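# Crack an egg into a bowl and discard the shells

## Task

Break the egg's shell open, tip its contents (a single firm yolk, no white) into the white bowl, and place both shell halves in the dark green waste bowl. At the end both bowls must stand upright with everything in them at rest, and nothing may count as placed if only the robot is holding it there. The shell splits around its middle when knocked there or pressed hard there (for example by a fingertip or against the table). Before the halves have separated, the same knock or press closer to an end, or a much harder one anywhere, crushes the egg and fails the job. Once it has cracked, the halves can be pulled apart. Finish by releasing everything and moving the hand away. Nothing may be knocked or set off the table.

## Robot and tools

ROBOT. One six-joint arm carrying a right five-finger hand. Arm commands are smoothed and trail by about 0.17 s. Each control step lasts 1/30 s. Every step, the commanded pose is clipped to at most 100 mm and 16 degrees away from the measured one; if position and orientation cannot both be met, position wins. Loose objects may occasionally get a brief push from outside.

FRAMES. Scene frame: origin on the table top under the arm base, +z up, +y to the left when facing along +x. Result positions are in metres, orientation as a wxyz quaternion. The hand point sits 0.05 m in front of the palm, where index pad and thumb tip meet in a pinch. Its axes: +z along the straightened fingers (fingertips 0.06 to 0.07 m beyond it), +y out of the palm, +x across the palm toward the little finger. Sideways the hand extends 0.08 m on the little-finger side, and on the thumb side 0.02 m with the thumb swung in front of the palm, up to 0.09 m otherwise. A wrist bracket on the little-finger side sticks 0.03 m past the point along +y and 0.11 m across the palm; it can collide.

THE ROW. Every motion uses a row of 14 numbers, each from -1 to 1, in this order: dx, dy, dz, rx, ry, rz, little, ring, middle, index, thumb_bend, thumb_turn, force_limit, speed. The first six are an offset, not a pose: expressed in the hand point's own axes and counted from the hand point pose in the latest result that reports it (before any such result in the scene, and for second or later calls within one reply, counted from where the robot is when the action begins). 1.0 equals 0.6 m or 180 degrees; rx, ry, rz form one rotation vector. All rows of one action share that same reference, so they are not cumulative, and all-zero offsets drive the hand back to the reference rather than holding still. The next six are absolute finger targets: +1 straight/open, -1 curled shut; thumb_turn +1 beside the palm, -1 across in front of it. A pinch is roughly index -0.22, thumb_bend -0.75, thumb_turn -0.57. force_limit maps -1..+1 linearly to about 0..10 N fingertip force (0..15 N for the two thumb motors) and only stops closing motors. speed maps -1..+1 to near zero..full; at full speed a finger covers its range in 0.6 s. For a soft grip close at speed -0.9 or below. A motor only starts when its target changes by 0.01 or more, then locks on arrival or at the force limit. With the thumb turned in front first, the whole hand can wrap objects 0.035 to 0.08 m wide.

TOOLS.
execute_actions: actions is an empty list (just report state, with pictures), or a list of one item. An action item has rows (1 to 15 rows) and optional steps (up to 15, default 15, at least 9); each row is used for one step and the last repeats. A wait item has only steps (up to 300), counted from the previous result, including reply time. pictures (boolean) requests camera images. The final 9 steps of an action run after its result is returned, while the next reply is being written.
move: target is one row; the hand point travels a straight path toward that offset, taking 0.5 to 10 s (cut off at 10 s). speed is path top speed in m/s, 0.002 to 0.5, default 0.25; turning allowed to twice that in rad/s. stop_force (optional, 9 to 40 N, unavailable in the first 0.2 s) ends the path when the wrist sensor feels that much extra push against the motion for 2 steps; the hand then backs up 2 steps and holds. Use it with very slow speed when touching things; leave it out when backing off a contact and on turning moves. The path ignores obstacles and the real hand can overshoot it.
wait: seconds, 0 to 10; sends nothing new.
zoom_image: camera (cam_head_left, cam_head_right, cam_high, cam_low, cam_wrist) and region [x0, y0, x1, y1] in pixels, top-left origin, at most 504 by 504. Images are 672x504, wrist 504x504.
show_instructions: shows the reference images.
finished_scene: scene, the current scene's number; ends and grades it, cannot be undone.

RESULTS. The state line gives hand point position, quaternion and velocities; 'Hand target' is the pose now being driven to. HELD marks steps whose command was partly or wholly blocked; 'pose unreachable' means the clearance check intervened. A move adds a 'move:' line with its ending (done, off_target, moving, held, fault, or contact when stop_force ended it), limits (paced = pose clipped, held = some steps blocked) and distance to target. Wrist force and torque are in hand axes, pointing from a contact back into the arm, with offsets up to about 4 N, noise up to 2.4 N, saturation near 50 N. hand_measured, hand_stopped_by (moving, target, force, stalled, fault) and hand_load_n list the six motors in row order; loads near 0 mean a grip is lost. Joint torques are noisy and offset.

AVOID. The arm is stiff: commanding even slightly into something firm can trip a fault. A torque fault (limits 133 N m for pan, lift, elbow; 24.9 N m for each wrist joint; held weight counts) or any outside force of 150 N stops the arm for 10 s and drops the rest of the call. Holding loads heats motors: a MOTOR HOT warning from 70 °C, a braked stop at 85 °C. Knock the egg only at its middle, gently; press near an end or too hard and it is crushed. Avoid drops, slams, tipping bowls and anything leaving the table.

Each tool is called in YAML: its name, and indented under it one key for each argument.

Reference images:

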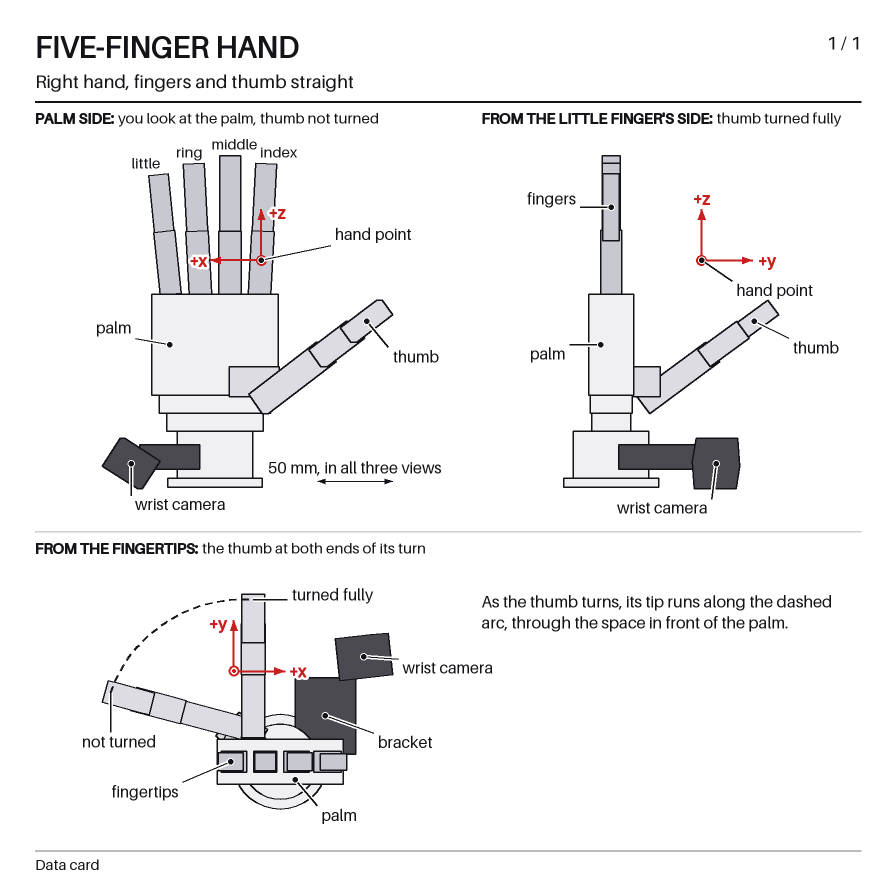

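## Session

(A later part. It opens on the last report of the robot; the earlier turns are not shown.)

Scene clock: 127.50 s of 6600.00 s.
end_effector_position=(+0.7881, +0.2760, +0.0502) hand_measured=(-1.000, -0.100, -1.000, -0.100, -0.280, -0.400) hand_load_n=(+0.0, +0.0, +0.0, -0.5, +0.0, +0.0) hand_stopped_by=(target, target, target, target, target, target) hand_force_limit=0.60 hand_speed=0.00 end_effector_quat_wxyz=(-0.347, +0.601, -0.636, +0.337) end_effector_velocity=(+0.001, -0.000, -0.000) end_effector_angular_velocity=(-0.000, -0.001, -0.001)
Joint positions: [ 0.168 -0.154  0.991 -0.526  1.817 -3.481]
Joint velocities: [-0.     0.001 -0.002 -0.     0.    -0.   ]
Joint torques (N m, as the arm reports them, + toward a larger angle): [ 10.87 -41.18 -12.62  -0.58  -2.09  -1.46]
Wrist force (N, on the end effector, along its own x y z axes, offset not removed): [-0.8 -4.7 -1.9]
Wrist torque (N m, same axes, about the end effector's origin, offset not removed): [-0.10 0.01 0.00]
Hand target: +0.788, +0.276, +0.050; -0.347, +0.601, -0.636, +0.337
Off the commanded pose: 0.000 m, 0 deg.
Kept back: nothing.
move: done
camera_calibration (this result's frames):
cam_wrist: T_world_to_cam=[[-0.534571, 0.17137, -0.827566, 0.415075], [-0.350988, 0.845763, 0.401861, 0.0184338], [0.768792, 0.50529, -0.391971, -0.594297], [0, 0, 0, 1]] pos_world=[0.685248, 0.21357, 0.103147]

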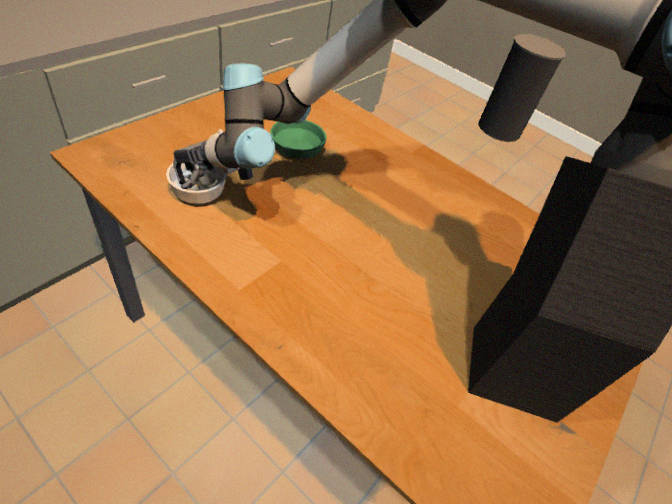

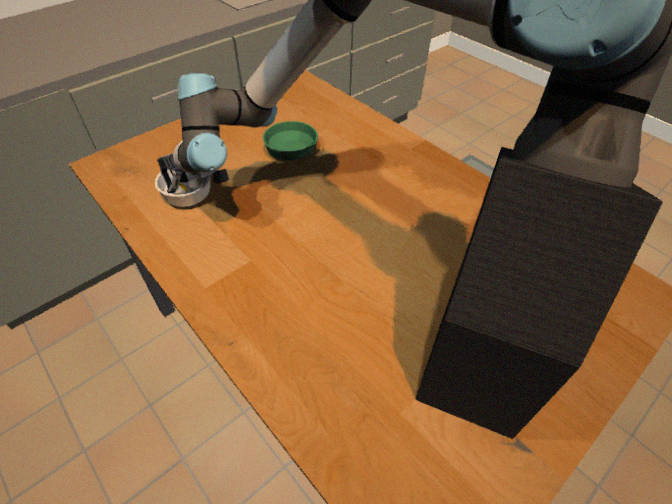

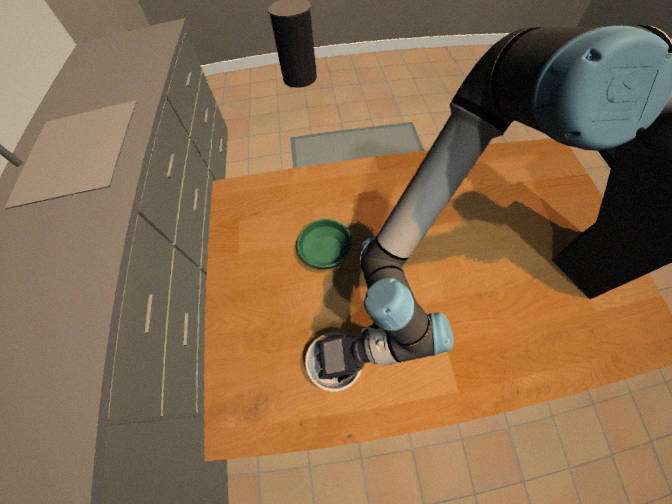

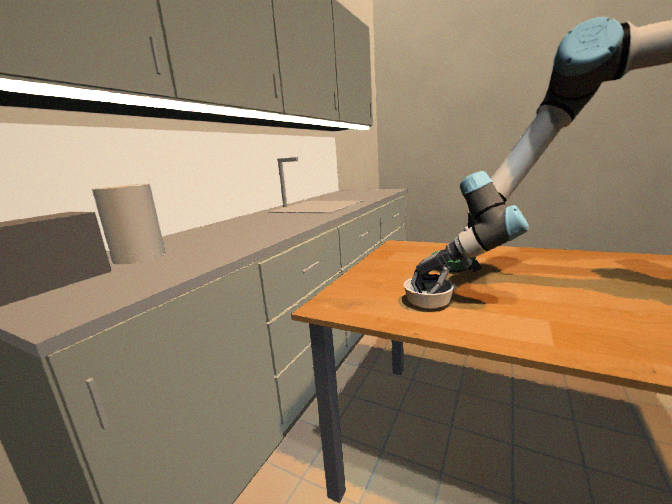

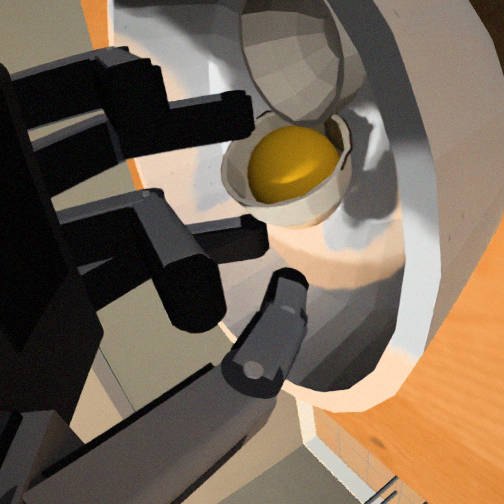

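Opened. Lift and look.

move:
  target: [0.03,-0.085,-0.075,0,0,0,-1,-0.1,-1,-0.1,-0.28,-0.4,0.6,0]
  speed: 0.06

move:
  target: [0,0,0,0,0,0,-1,-1,0.2,-1,0.6,-1,0.6,0]

zoom_image:
  camera: "cam_head_left"
  region: [155,140,235,210]

Scene clock: 129.40 s of 6600.00 s.
end_effector_position=(+0.7766, +0.2560, +0.1165) hand_measured=(-1.000, -0.100, -1.000, -0.100, -0.280, -0.400) hand_load_n=(+0.0, +0.0, +0.0, +0.0, +0.0, +0.0) hand_stopped_by=(target, target, target, target, target, target) hand_force_limit=0.60 hand_speed=0.00 end_effector_quat_wxyz=(-0.347, +0.601, -0.636, +0.337) end_effector_velocity=(+0.001, -0.001, +0.003) end_effector_angular_velocity=(+0.000, -0.002, -0.001)
Joint positions: [ 0.185 -0.322  1.178 -0.543  1.834 -3.475]
Joint velocities: [ 0.    -0.006  0.005 -0.001  0.     0.   ]
Joint torques (N m, as the arm reports them, + toward a larger angle): [ 40.16 -56.35  -1.8   -0.77   1.84   1.45]
Wrist force (N, on the end effector, along its own x y z axes, offset not removed): [1.1 1.4 1.1]
Wrist torque (N m, same axes, about the end effector's origin, offset not removed): [-0.03 -0.25 -0.01]
Hand target: +0.777, +0.256, +0.117; -0.347, +0.601, -0.636, +0.337
Off the commanded pose: 0.000 m, 0 deg.
Kept back: nothing.
move: done
camera_calibration (this result's frames):
cam_wrist: T_world_to_cam=[[-0.534584, 0.171383, -0.827555, 0.467192], [-0.350975, 0.845761, 0.401877, 0.00473461], [0.768789, 0.505288, -0.391979, -0.549417], [0, 0, 0, 1]] pos_world=[0.673801, 0.193541, 0.169364]

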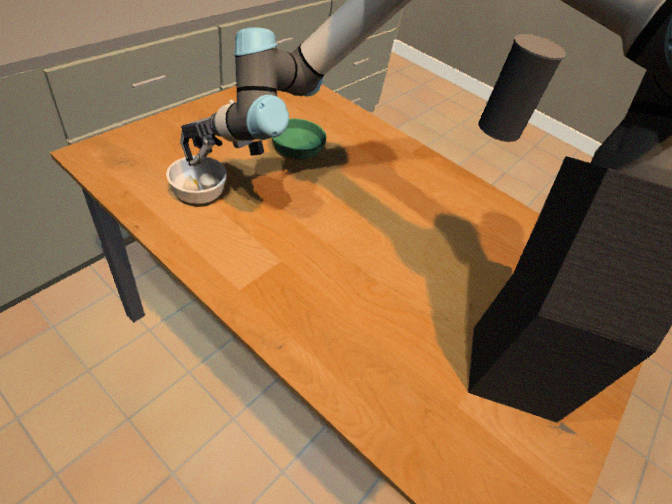

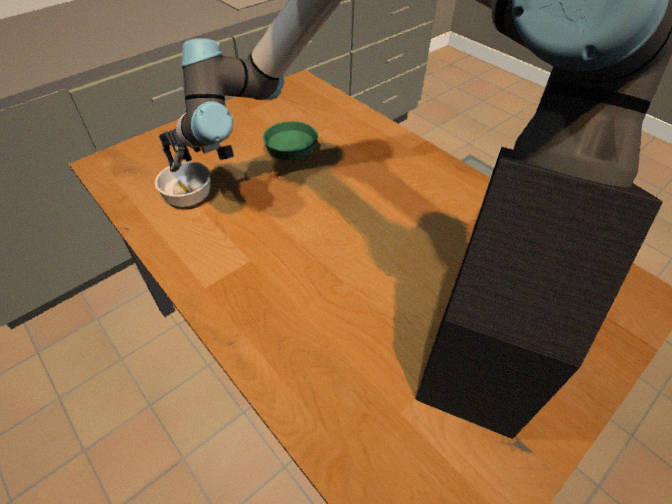

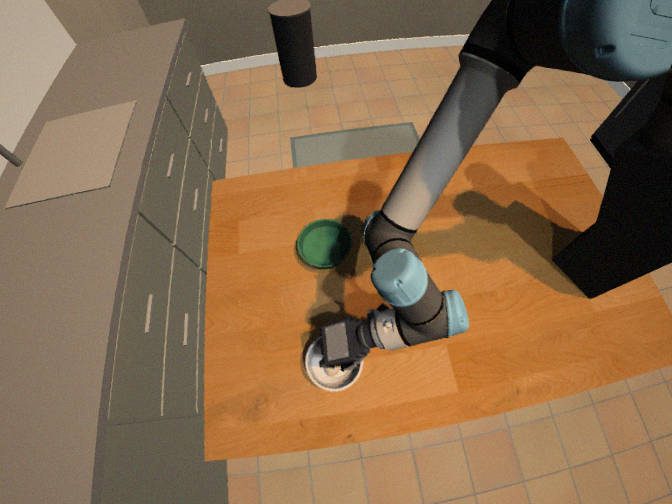

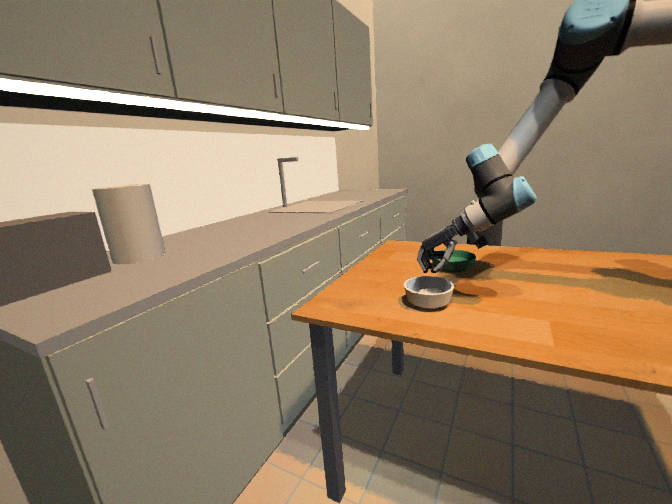

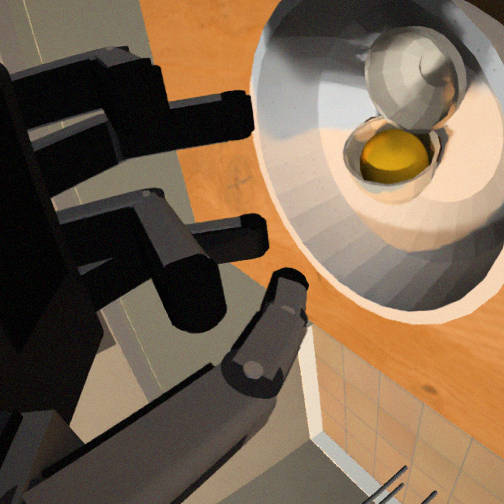

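Scene clock: 130.53 s of 6600.00 s.
end_effector_position=(+0.7766, +0.2560, +0.1165) hand_measured=(-1.000, -1.000, +0.200, -1.000, +0.600, -1.000) hand_load_n=(+0.0, +0.0, +0.0, +0.0, +0.0, +0.0) hand_stopped_by=(target, target, target, target, target, target) hand_force_limit=0.60 hand_speed=0.00 end_effector_quat_wxyz=(-0.347, +0.601, -0.636, +0.337) end_effector_velocity=(-0.000, -0.000, -0.001) end_effector_angular_velocity=(-0.000, -0.000, -0.001)
Joint positions: [ 0.185 -0.322  1.178 -0.543  1.834 -3.475]
Joint velocities: [-0.     0.001 -0.    -0.002  0.001  0.   ]
Joint torques (N m, as the arm reports them, + toward a larger angle): [ 34.52 -42.23 -14.45   0.04   0.72   1.45]
Wrist force (N, on the end effector, along its own x y z axes, offset not removed): [4.5 3.5 1.5]
Wrist torque (N m, same axes, about the end effector's origin, offset not removed): [0.38 -0.79 0.28]
Hand target: +0.777, +0.256, +0.116; -0.347, +0.601, -0.636, +0.337
Off the commanded pose: 0.000 m, 0 deg.
Kept back: nothing.
move: done
camera_calibration (this result's frames):
cam_wrist: T_world_to_cam=[[-0.534566, 0.171389, -0.827566, 0.467184], [-0.350977, 0.845763, 0.401871, 0.00472813], [0.7688, 0.505284, -0.391962, -0.549431], [0, 0, 0, 1]] pos_world=[0.673803, 0.193549, 0.16937]

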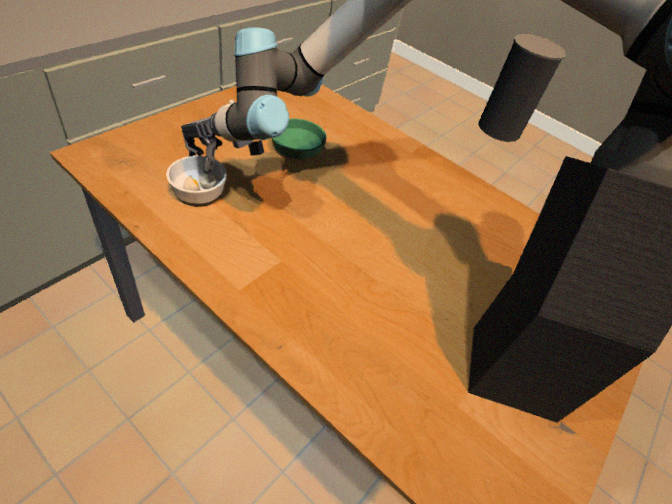

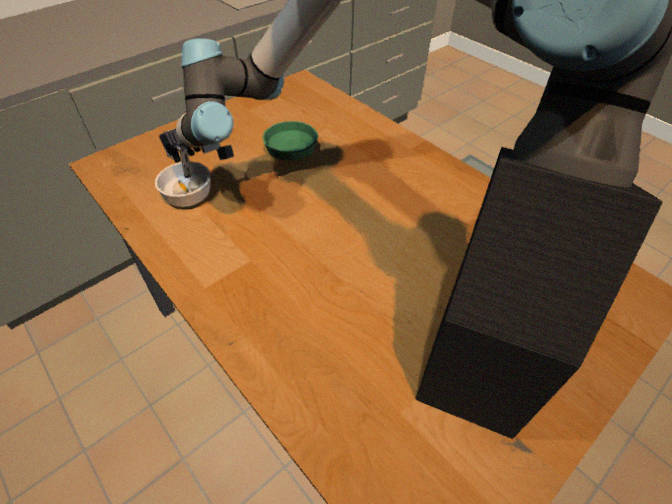

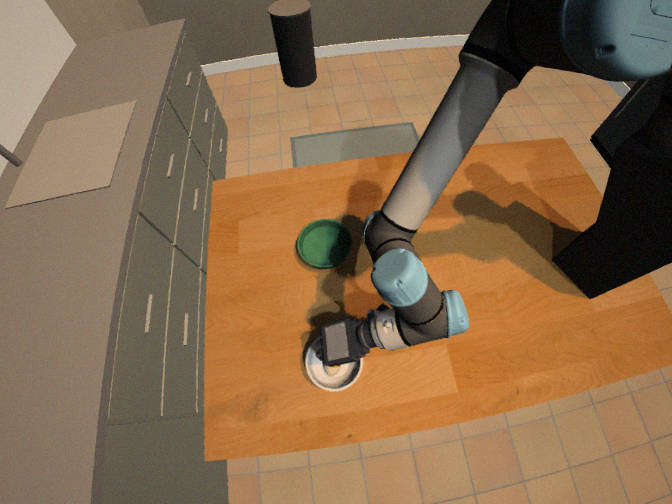

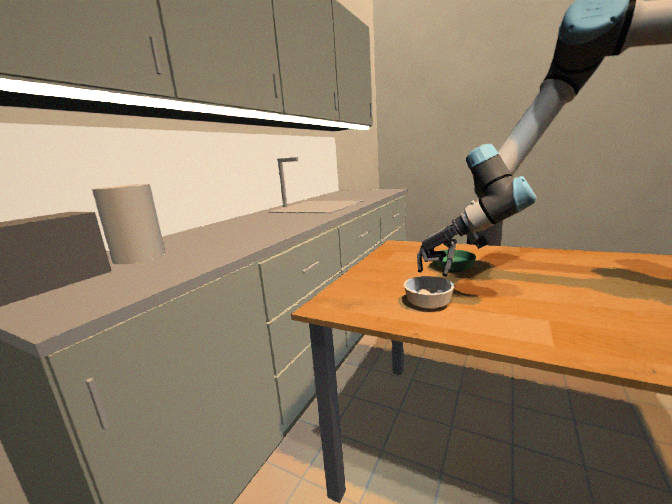

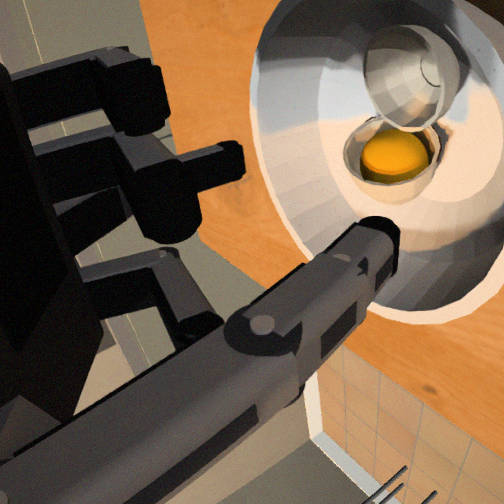

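Region (155, 140, 235, 210) of cam_head_left's 672x504 image, scaled by 6.300, with more detail than that image has; it fills the top 441 rows of this view, and the rest is white.

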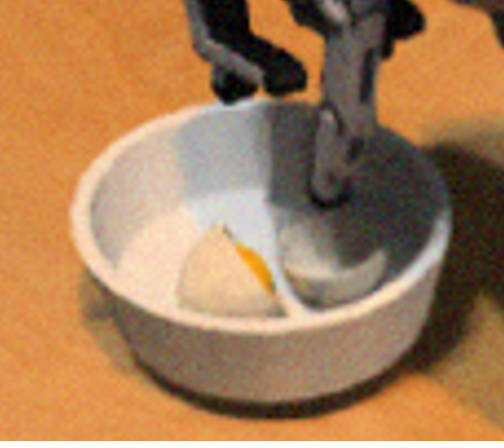

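move:
  target: [0.03,-0.015,0.025,0,0.045,-0.07,-1,-1,-0.4,-1,-0.1,-1,-0.5,-0.5]
  speed: 0.15

zoom_image:
  camera: "cam_low"
  region: [390,230,480,310]

Scene clock: 133.00 s of 6600.00 s.
end_effector_position=(+0.7934, +0.2374, +0.1154) hand_measured=(-1.000, -1.000, -0.400, -1.000, -0.056, -1.000) hand_load_n=(+0.0, +0.0, +0.5, +0.0, +5.5, +0.5) hand_stopped_by=(target, target, target, target, force, target) hand_force_limit=-0.50 hand_speed=-0.50 end_effector_quat_wxyz=(-0.262, +0.642, -0.590, +0.414) end_effector_velocity=(+0.000, -0.000, +0.000) end_effector_angular_velocity=(-0.002, -0.000, -0.002)
Joint positions: [ 0.228 -0.274  1.076 -0.551  2.002 -3.705]
Joint velocities: [ 0.     0.    -0.001 -0.001  0.002 -0.001]
Joint torques (N m, as the arm reports them, + toward a larger angle): [ 42.02 -41.39 -15.4   -1.35   1.89  -1.1 ]
Wrist force (N, on the end effector, along its own x y z axes, offset not removed): [4.2 4.2 -4.2]
Wrist torque (N m, same axes, about the end effector's origin, offset not removed): [0.80 -0.54 0.13]
Hand target: +0.793, +0.237, +0.115; -0.262, +0.642, -0.590, +0.414
Off the commanded pose: 0.000 m, 0 deg.
Kept back: nothing.
move: done
camera_calibration (this result's frames):
cam_wrist: T_world_to_cam=[[-0.542601, -0.045988, -0.838731, 0.537731], [-0.346026, 0.922081, 0.173297, 0.0310532], [0.765408, 0.384254, -0.516236, -0.507558], [0, 0, 0, 1]] pos_world=[0.691008, 0.191127, 0.183611]

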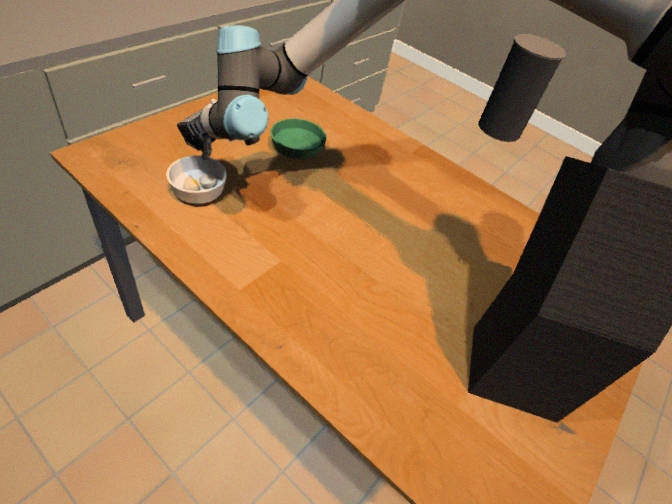

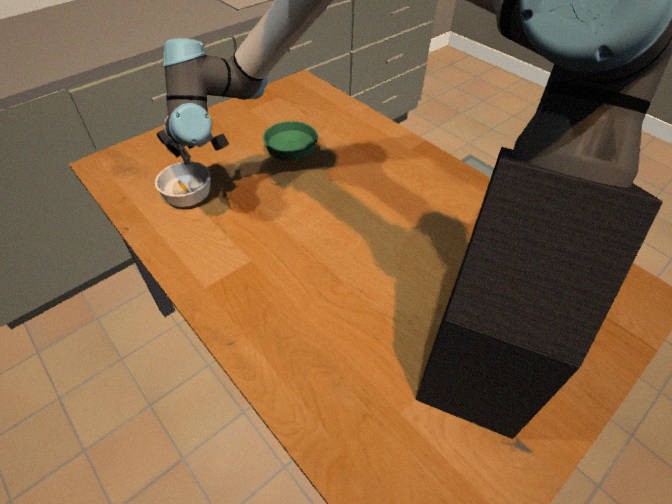

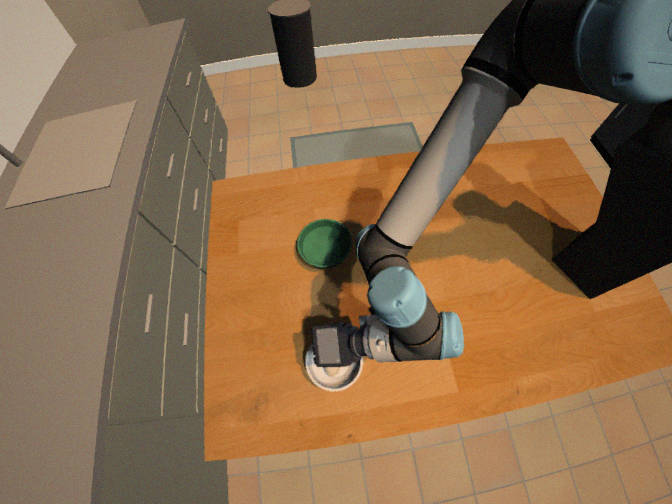

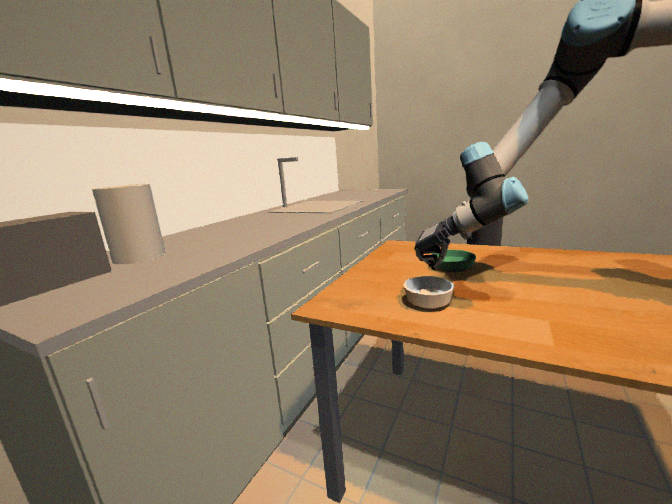

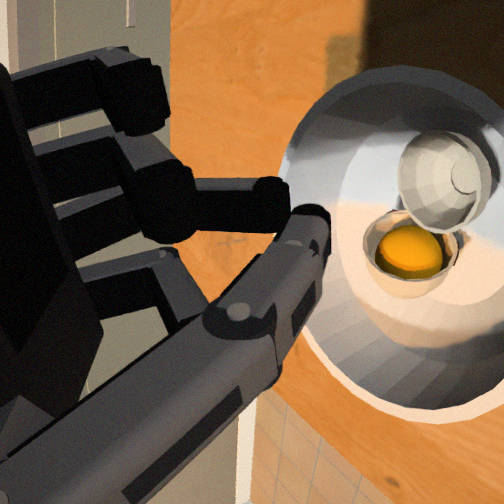

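Region (390, 230, 480, 310) of cam_low's 672x504 image, scaled by 5.600, with more detail than that image has.

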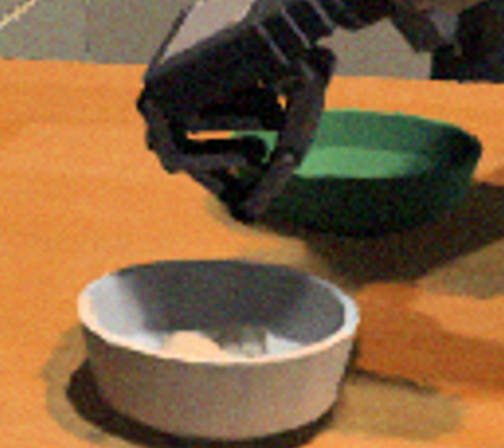

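move:
  target: [-0.023,0.0695,0.072,0,0,0,-1,-1,0.0,-1,-0.08,-1,-0.2,-0.5]
  speed: 0.06

Scene clock: 134.90 s of 6600.00 s.
end_effector_position=(+0.8075, +0.2374, +0.0557) hand_measured=(-1.000, -1.000, +0.000, -1.000, -0.080, -1.000) hand_load_n=(+0.0, +0.0, +0.0, +0.0, +0.0, +0.0) hand_stopped_by=(target, target, target, target, target, target) hand_force_limit=-0.20 hand_speed=-0.50 end_effector_quat_wxyz=(-0.262, +0.642, -0.590, +0.414) end_effector_velocity=(+0.000, +0.000, -0.003) end_effector_angular_velocity=(-0.000, +0.001, +0.000)
Joint positions: [ 0.188 -0.14   0.921 -0.534  1.963 -3.716]
Joint velocities: [-0.001  0.006 -0.007  0.003 -0.001 -0.   ]
Joint torques (N m, as the arm reports them, + toward a larger angle): [ 16.05 -44.46 -16.25   1.33  -2.24  -1.44]
Wrist force (N, on the end effector, along its own x y z axes, offset not removed): [0.2 -0.3 -0.5]
Wrist torque (N m, same axes, about the end effector's origin, offset not removed): [0.04 0.04 0.06]
Hand target: +0.808, +0.237, +0.056; -0.262, +0.642, -0.590, +0.414
Off the commanded pose: 0.000 m, 0 deg.
Kept back: nothing.
move: done
camera_calibration (this result's frames):
cam_wrist: T_world_to_cam=[[-0.54257, -0.0460239, -0.838749, 0.495325], [-0.346053, 0.922079, 0.173258, 0.0463727], [0.765418, 0.384256, -0.516219, -0.549219], [0, 0, 0, 1]] pos_world=[0.705178, 0.191078, 0.123901]

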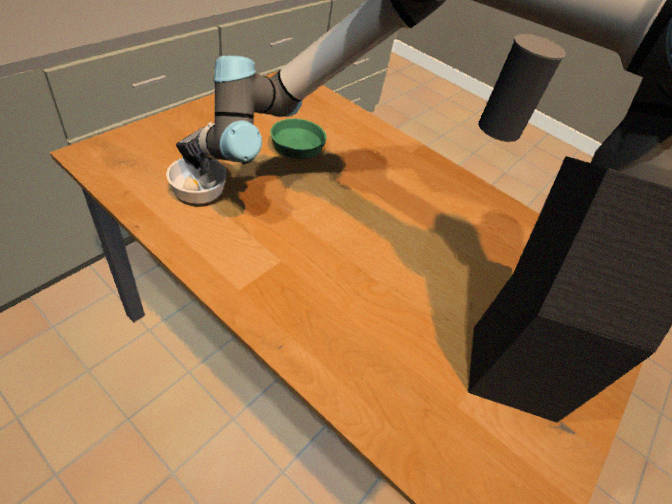

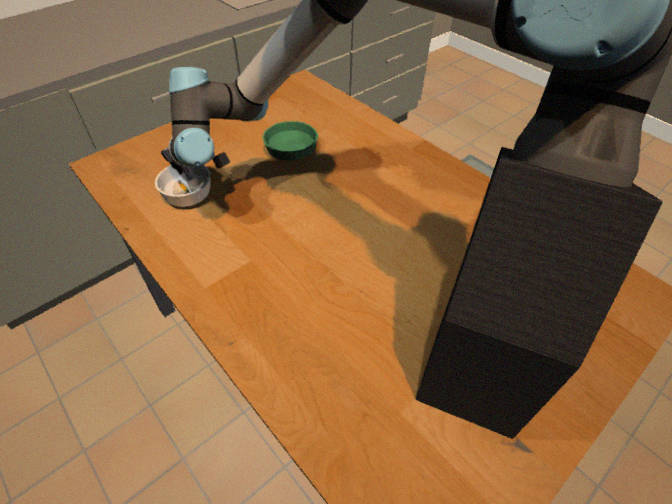

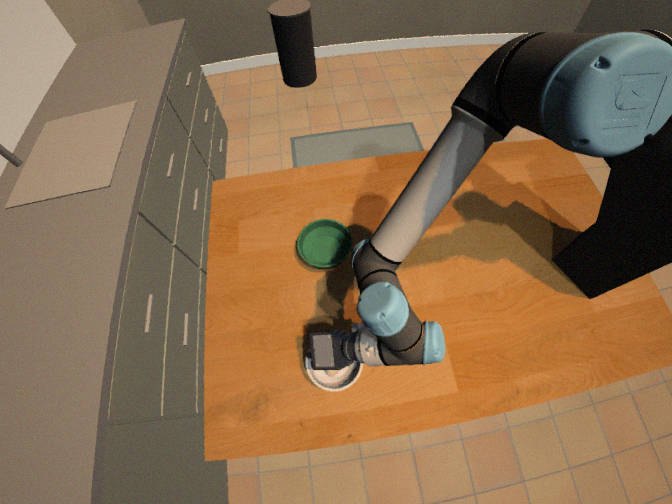

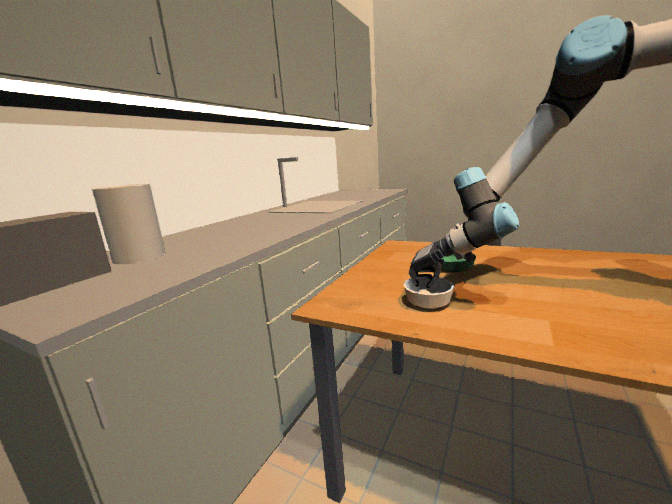

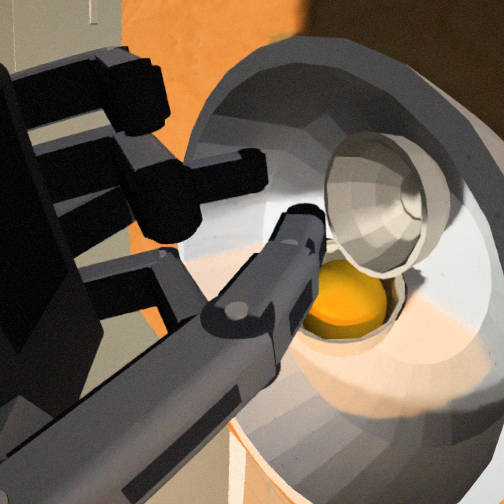

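move:
  target: [-0.006,0.0277,0.0078,0,0,0,-1,-1,-0.05,-1,-0.08,-1,-0.2,-0.5]
  speed: 0.015
  stop_force: 10

Scene clock: 136.67 s of 6600.00 s.
end_effector_position=(+0.8027, +0.2374, +0.0390) hand_measured=(-1.000, -1.000, -0.050, -1.000, -0.080, -1.000) hand_load_n=(+0.0, +0.0, +0.0, +0.0, +0.0, +0.0) hand_stopped_by=(target, target, target, target, target, target) hand_force_limit=-0.20 hand_speed=-0.50 end_effector_quat_wxyz=(-0.262, +0.642, -0.590, +0.414) end_effector_velocity=(+0.001, -0.000, -0.001) end_effector_angular_velocity=(+0.000, -0.003, -0.001)
Joint positions: [ 0.177 -0.114  0.913 -0.552  1.952 -3.718]
Joint velocities: [-0.001  0.002 -0.002 -0.004 -0.002 -0.   ]
Joint torques (N m, as the arm reports them, + toward a larger angle): [ 16.61 -42.47 -15.1   -1.16  -2.5   -1.43]
Wrist force (N, on the end effector, along its own x y z axes, offset not removed): [-1.4 1.2 -1.8]
Wrist torque (N m, same axes, about the end effector's origin, offset not removed): [0.20 0.20 -0.06]
Hand target: +0.803, +0.237, +0.039; -0.262, +0.642, -0.590, +0.414
Off the commanded pose: 0.000 m, 0 deg.
Kept back: nothing.
move: done
camera_calibration (this result's frames):
cam_wrist: T_world_to_cam=[[-0.542576, -0.0460319, -0.838745, 0.478696], [-0.346053, 0.92208, 0.173253, 0.047572], [0.765414, 0.384253, -0.516228, -0.554122], [0, 0, 0, 1]] pos_world=[0.700324, 0.191093, 0.107209]

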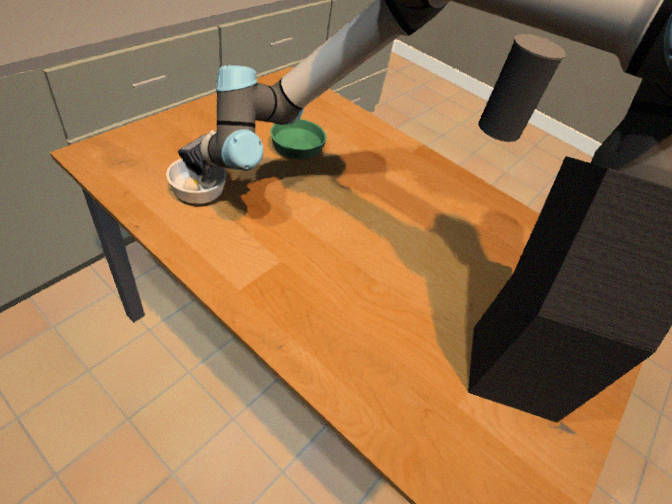

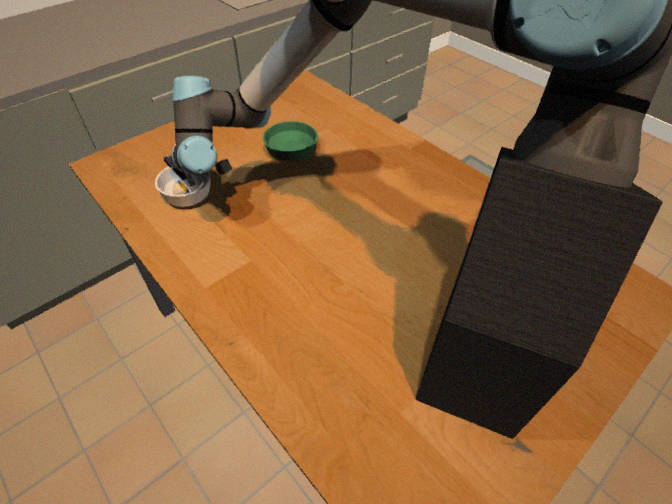

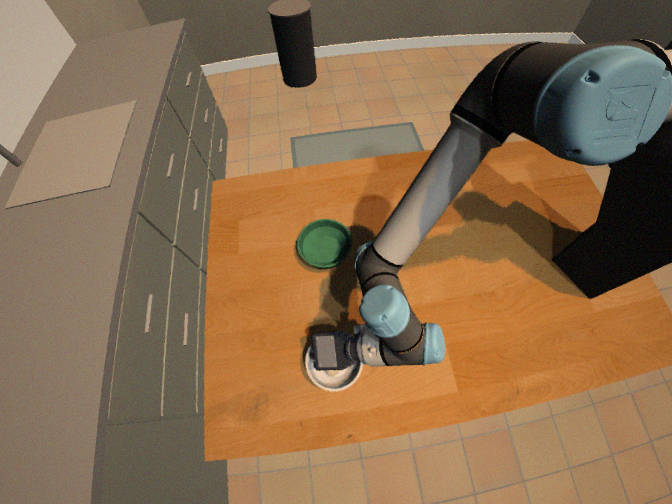

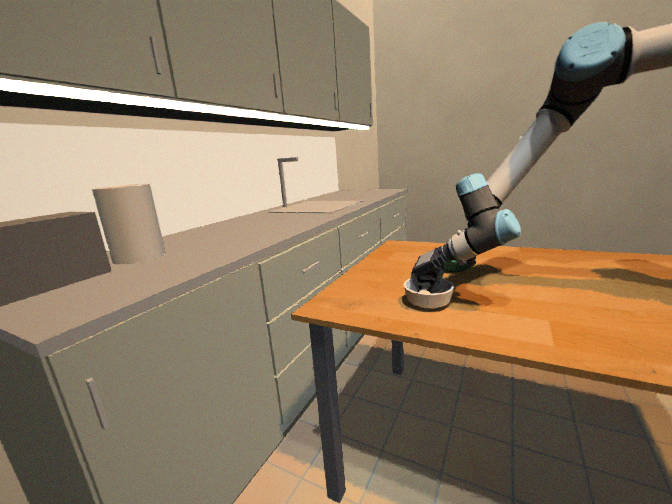

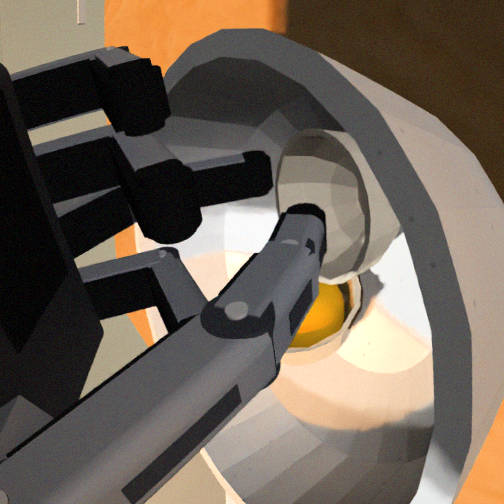

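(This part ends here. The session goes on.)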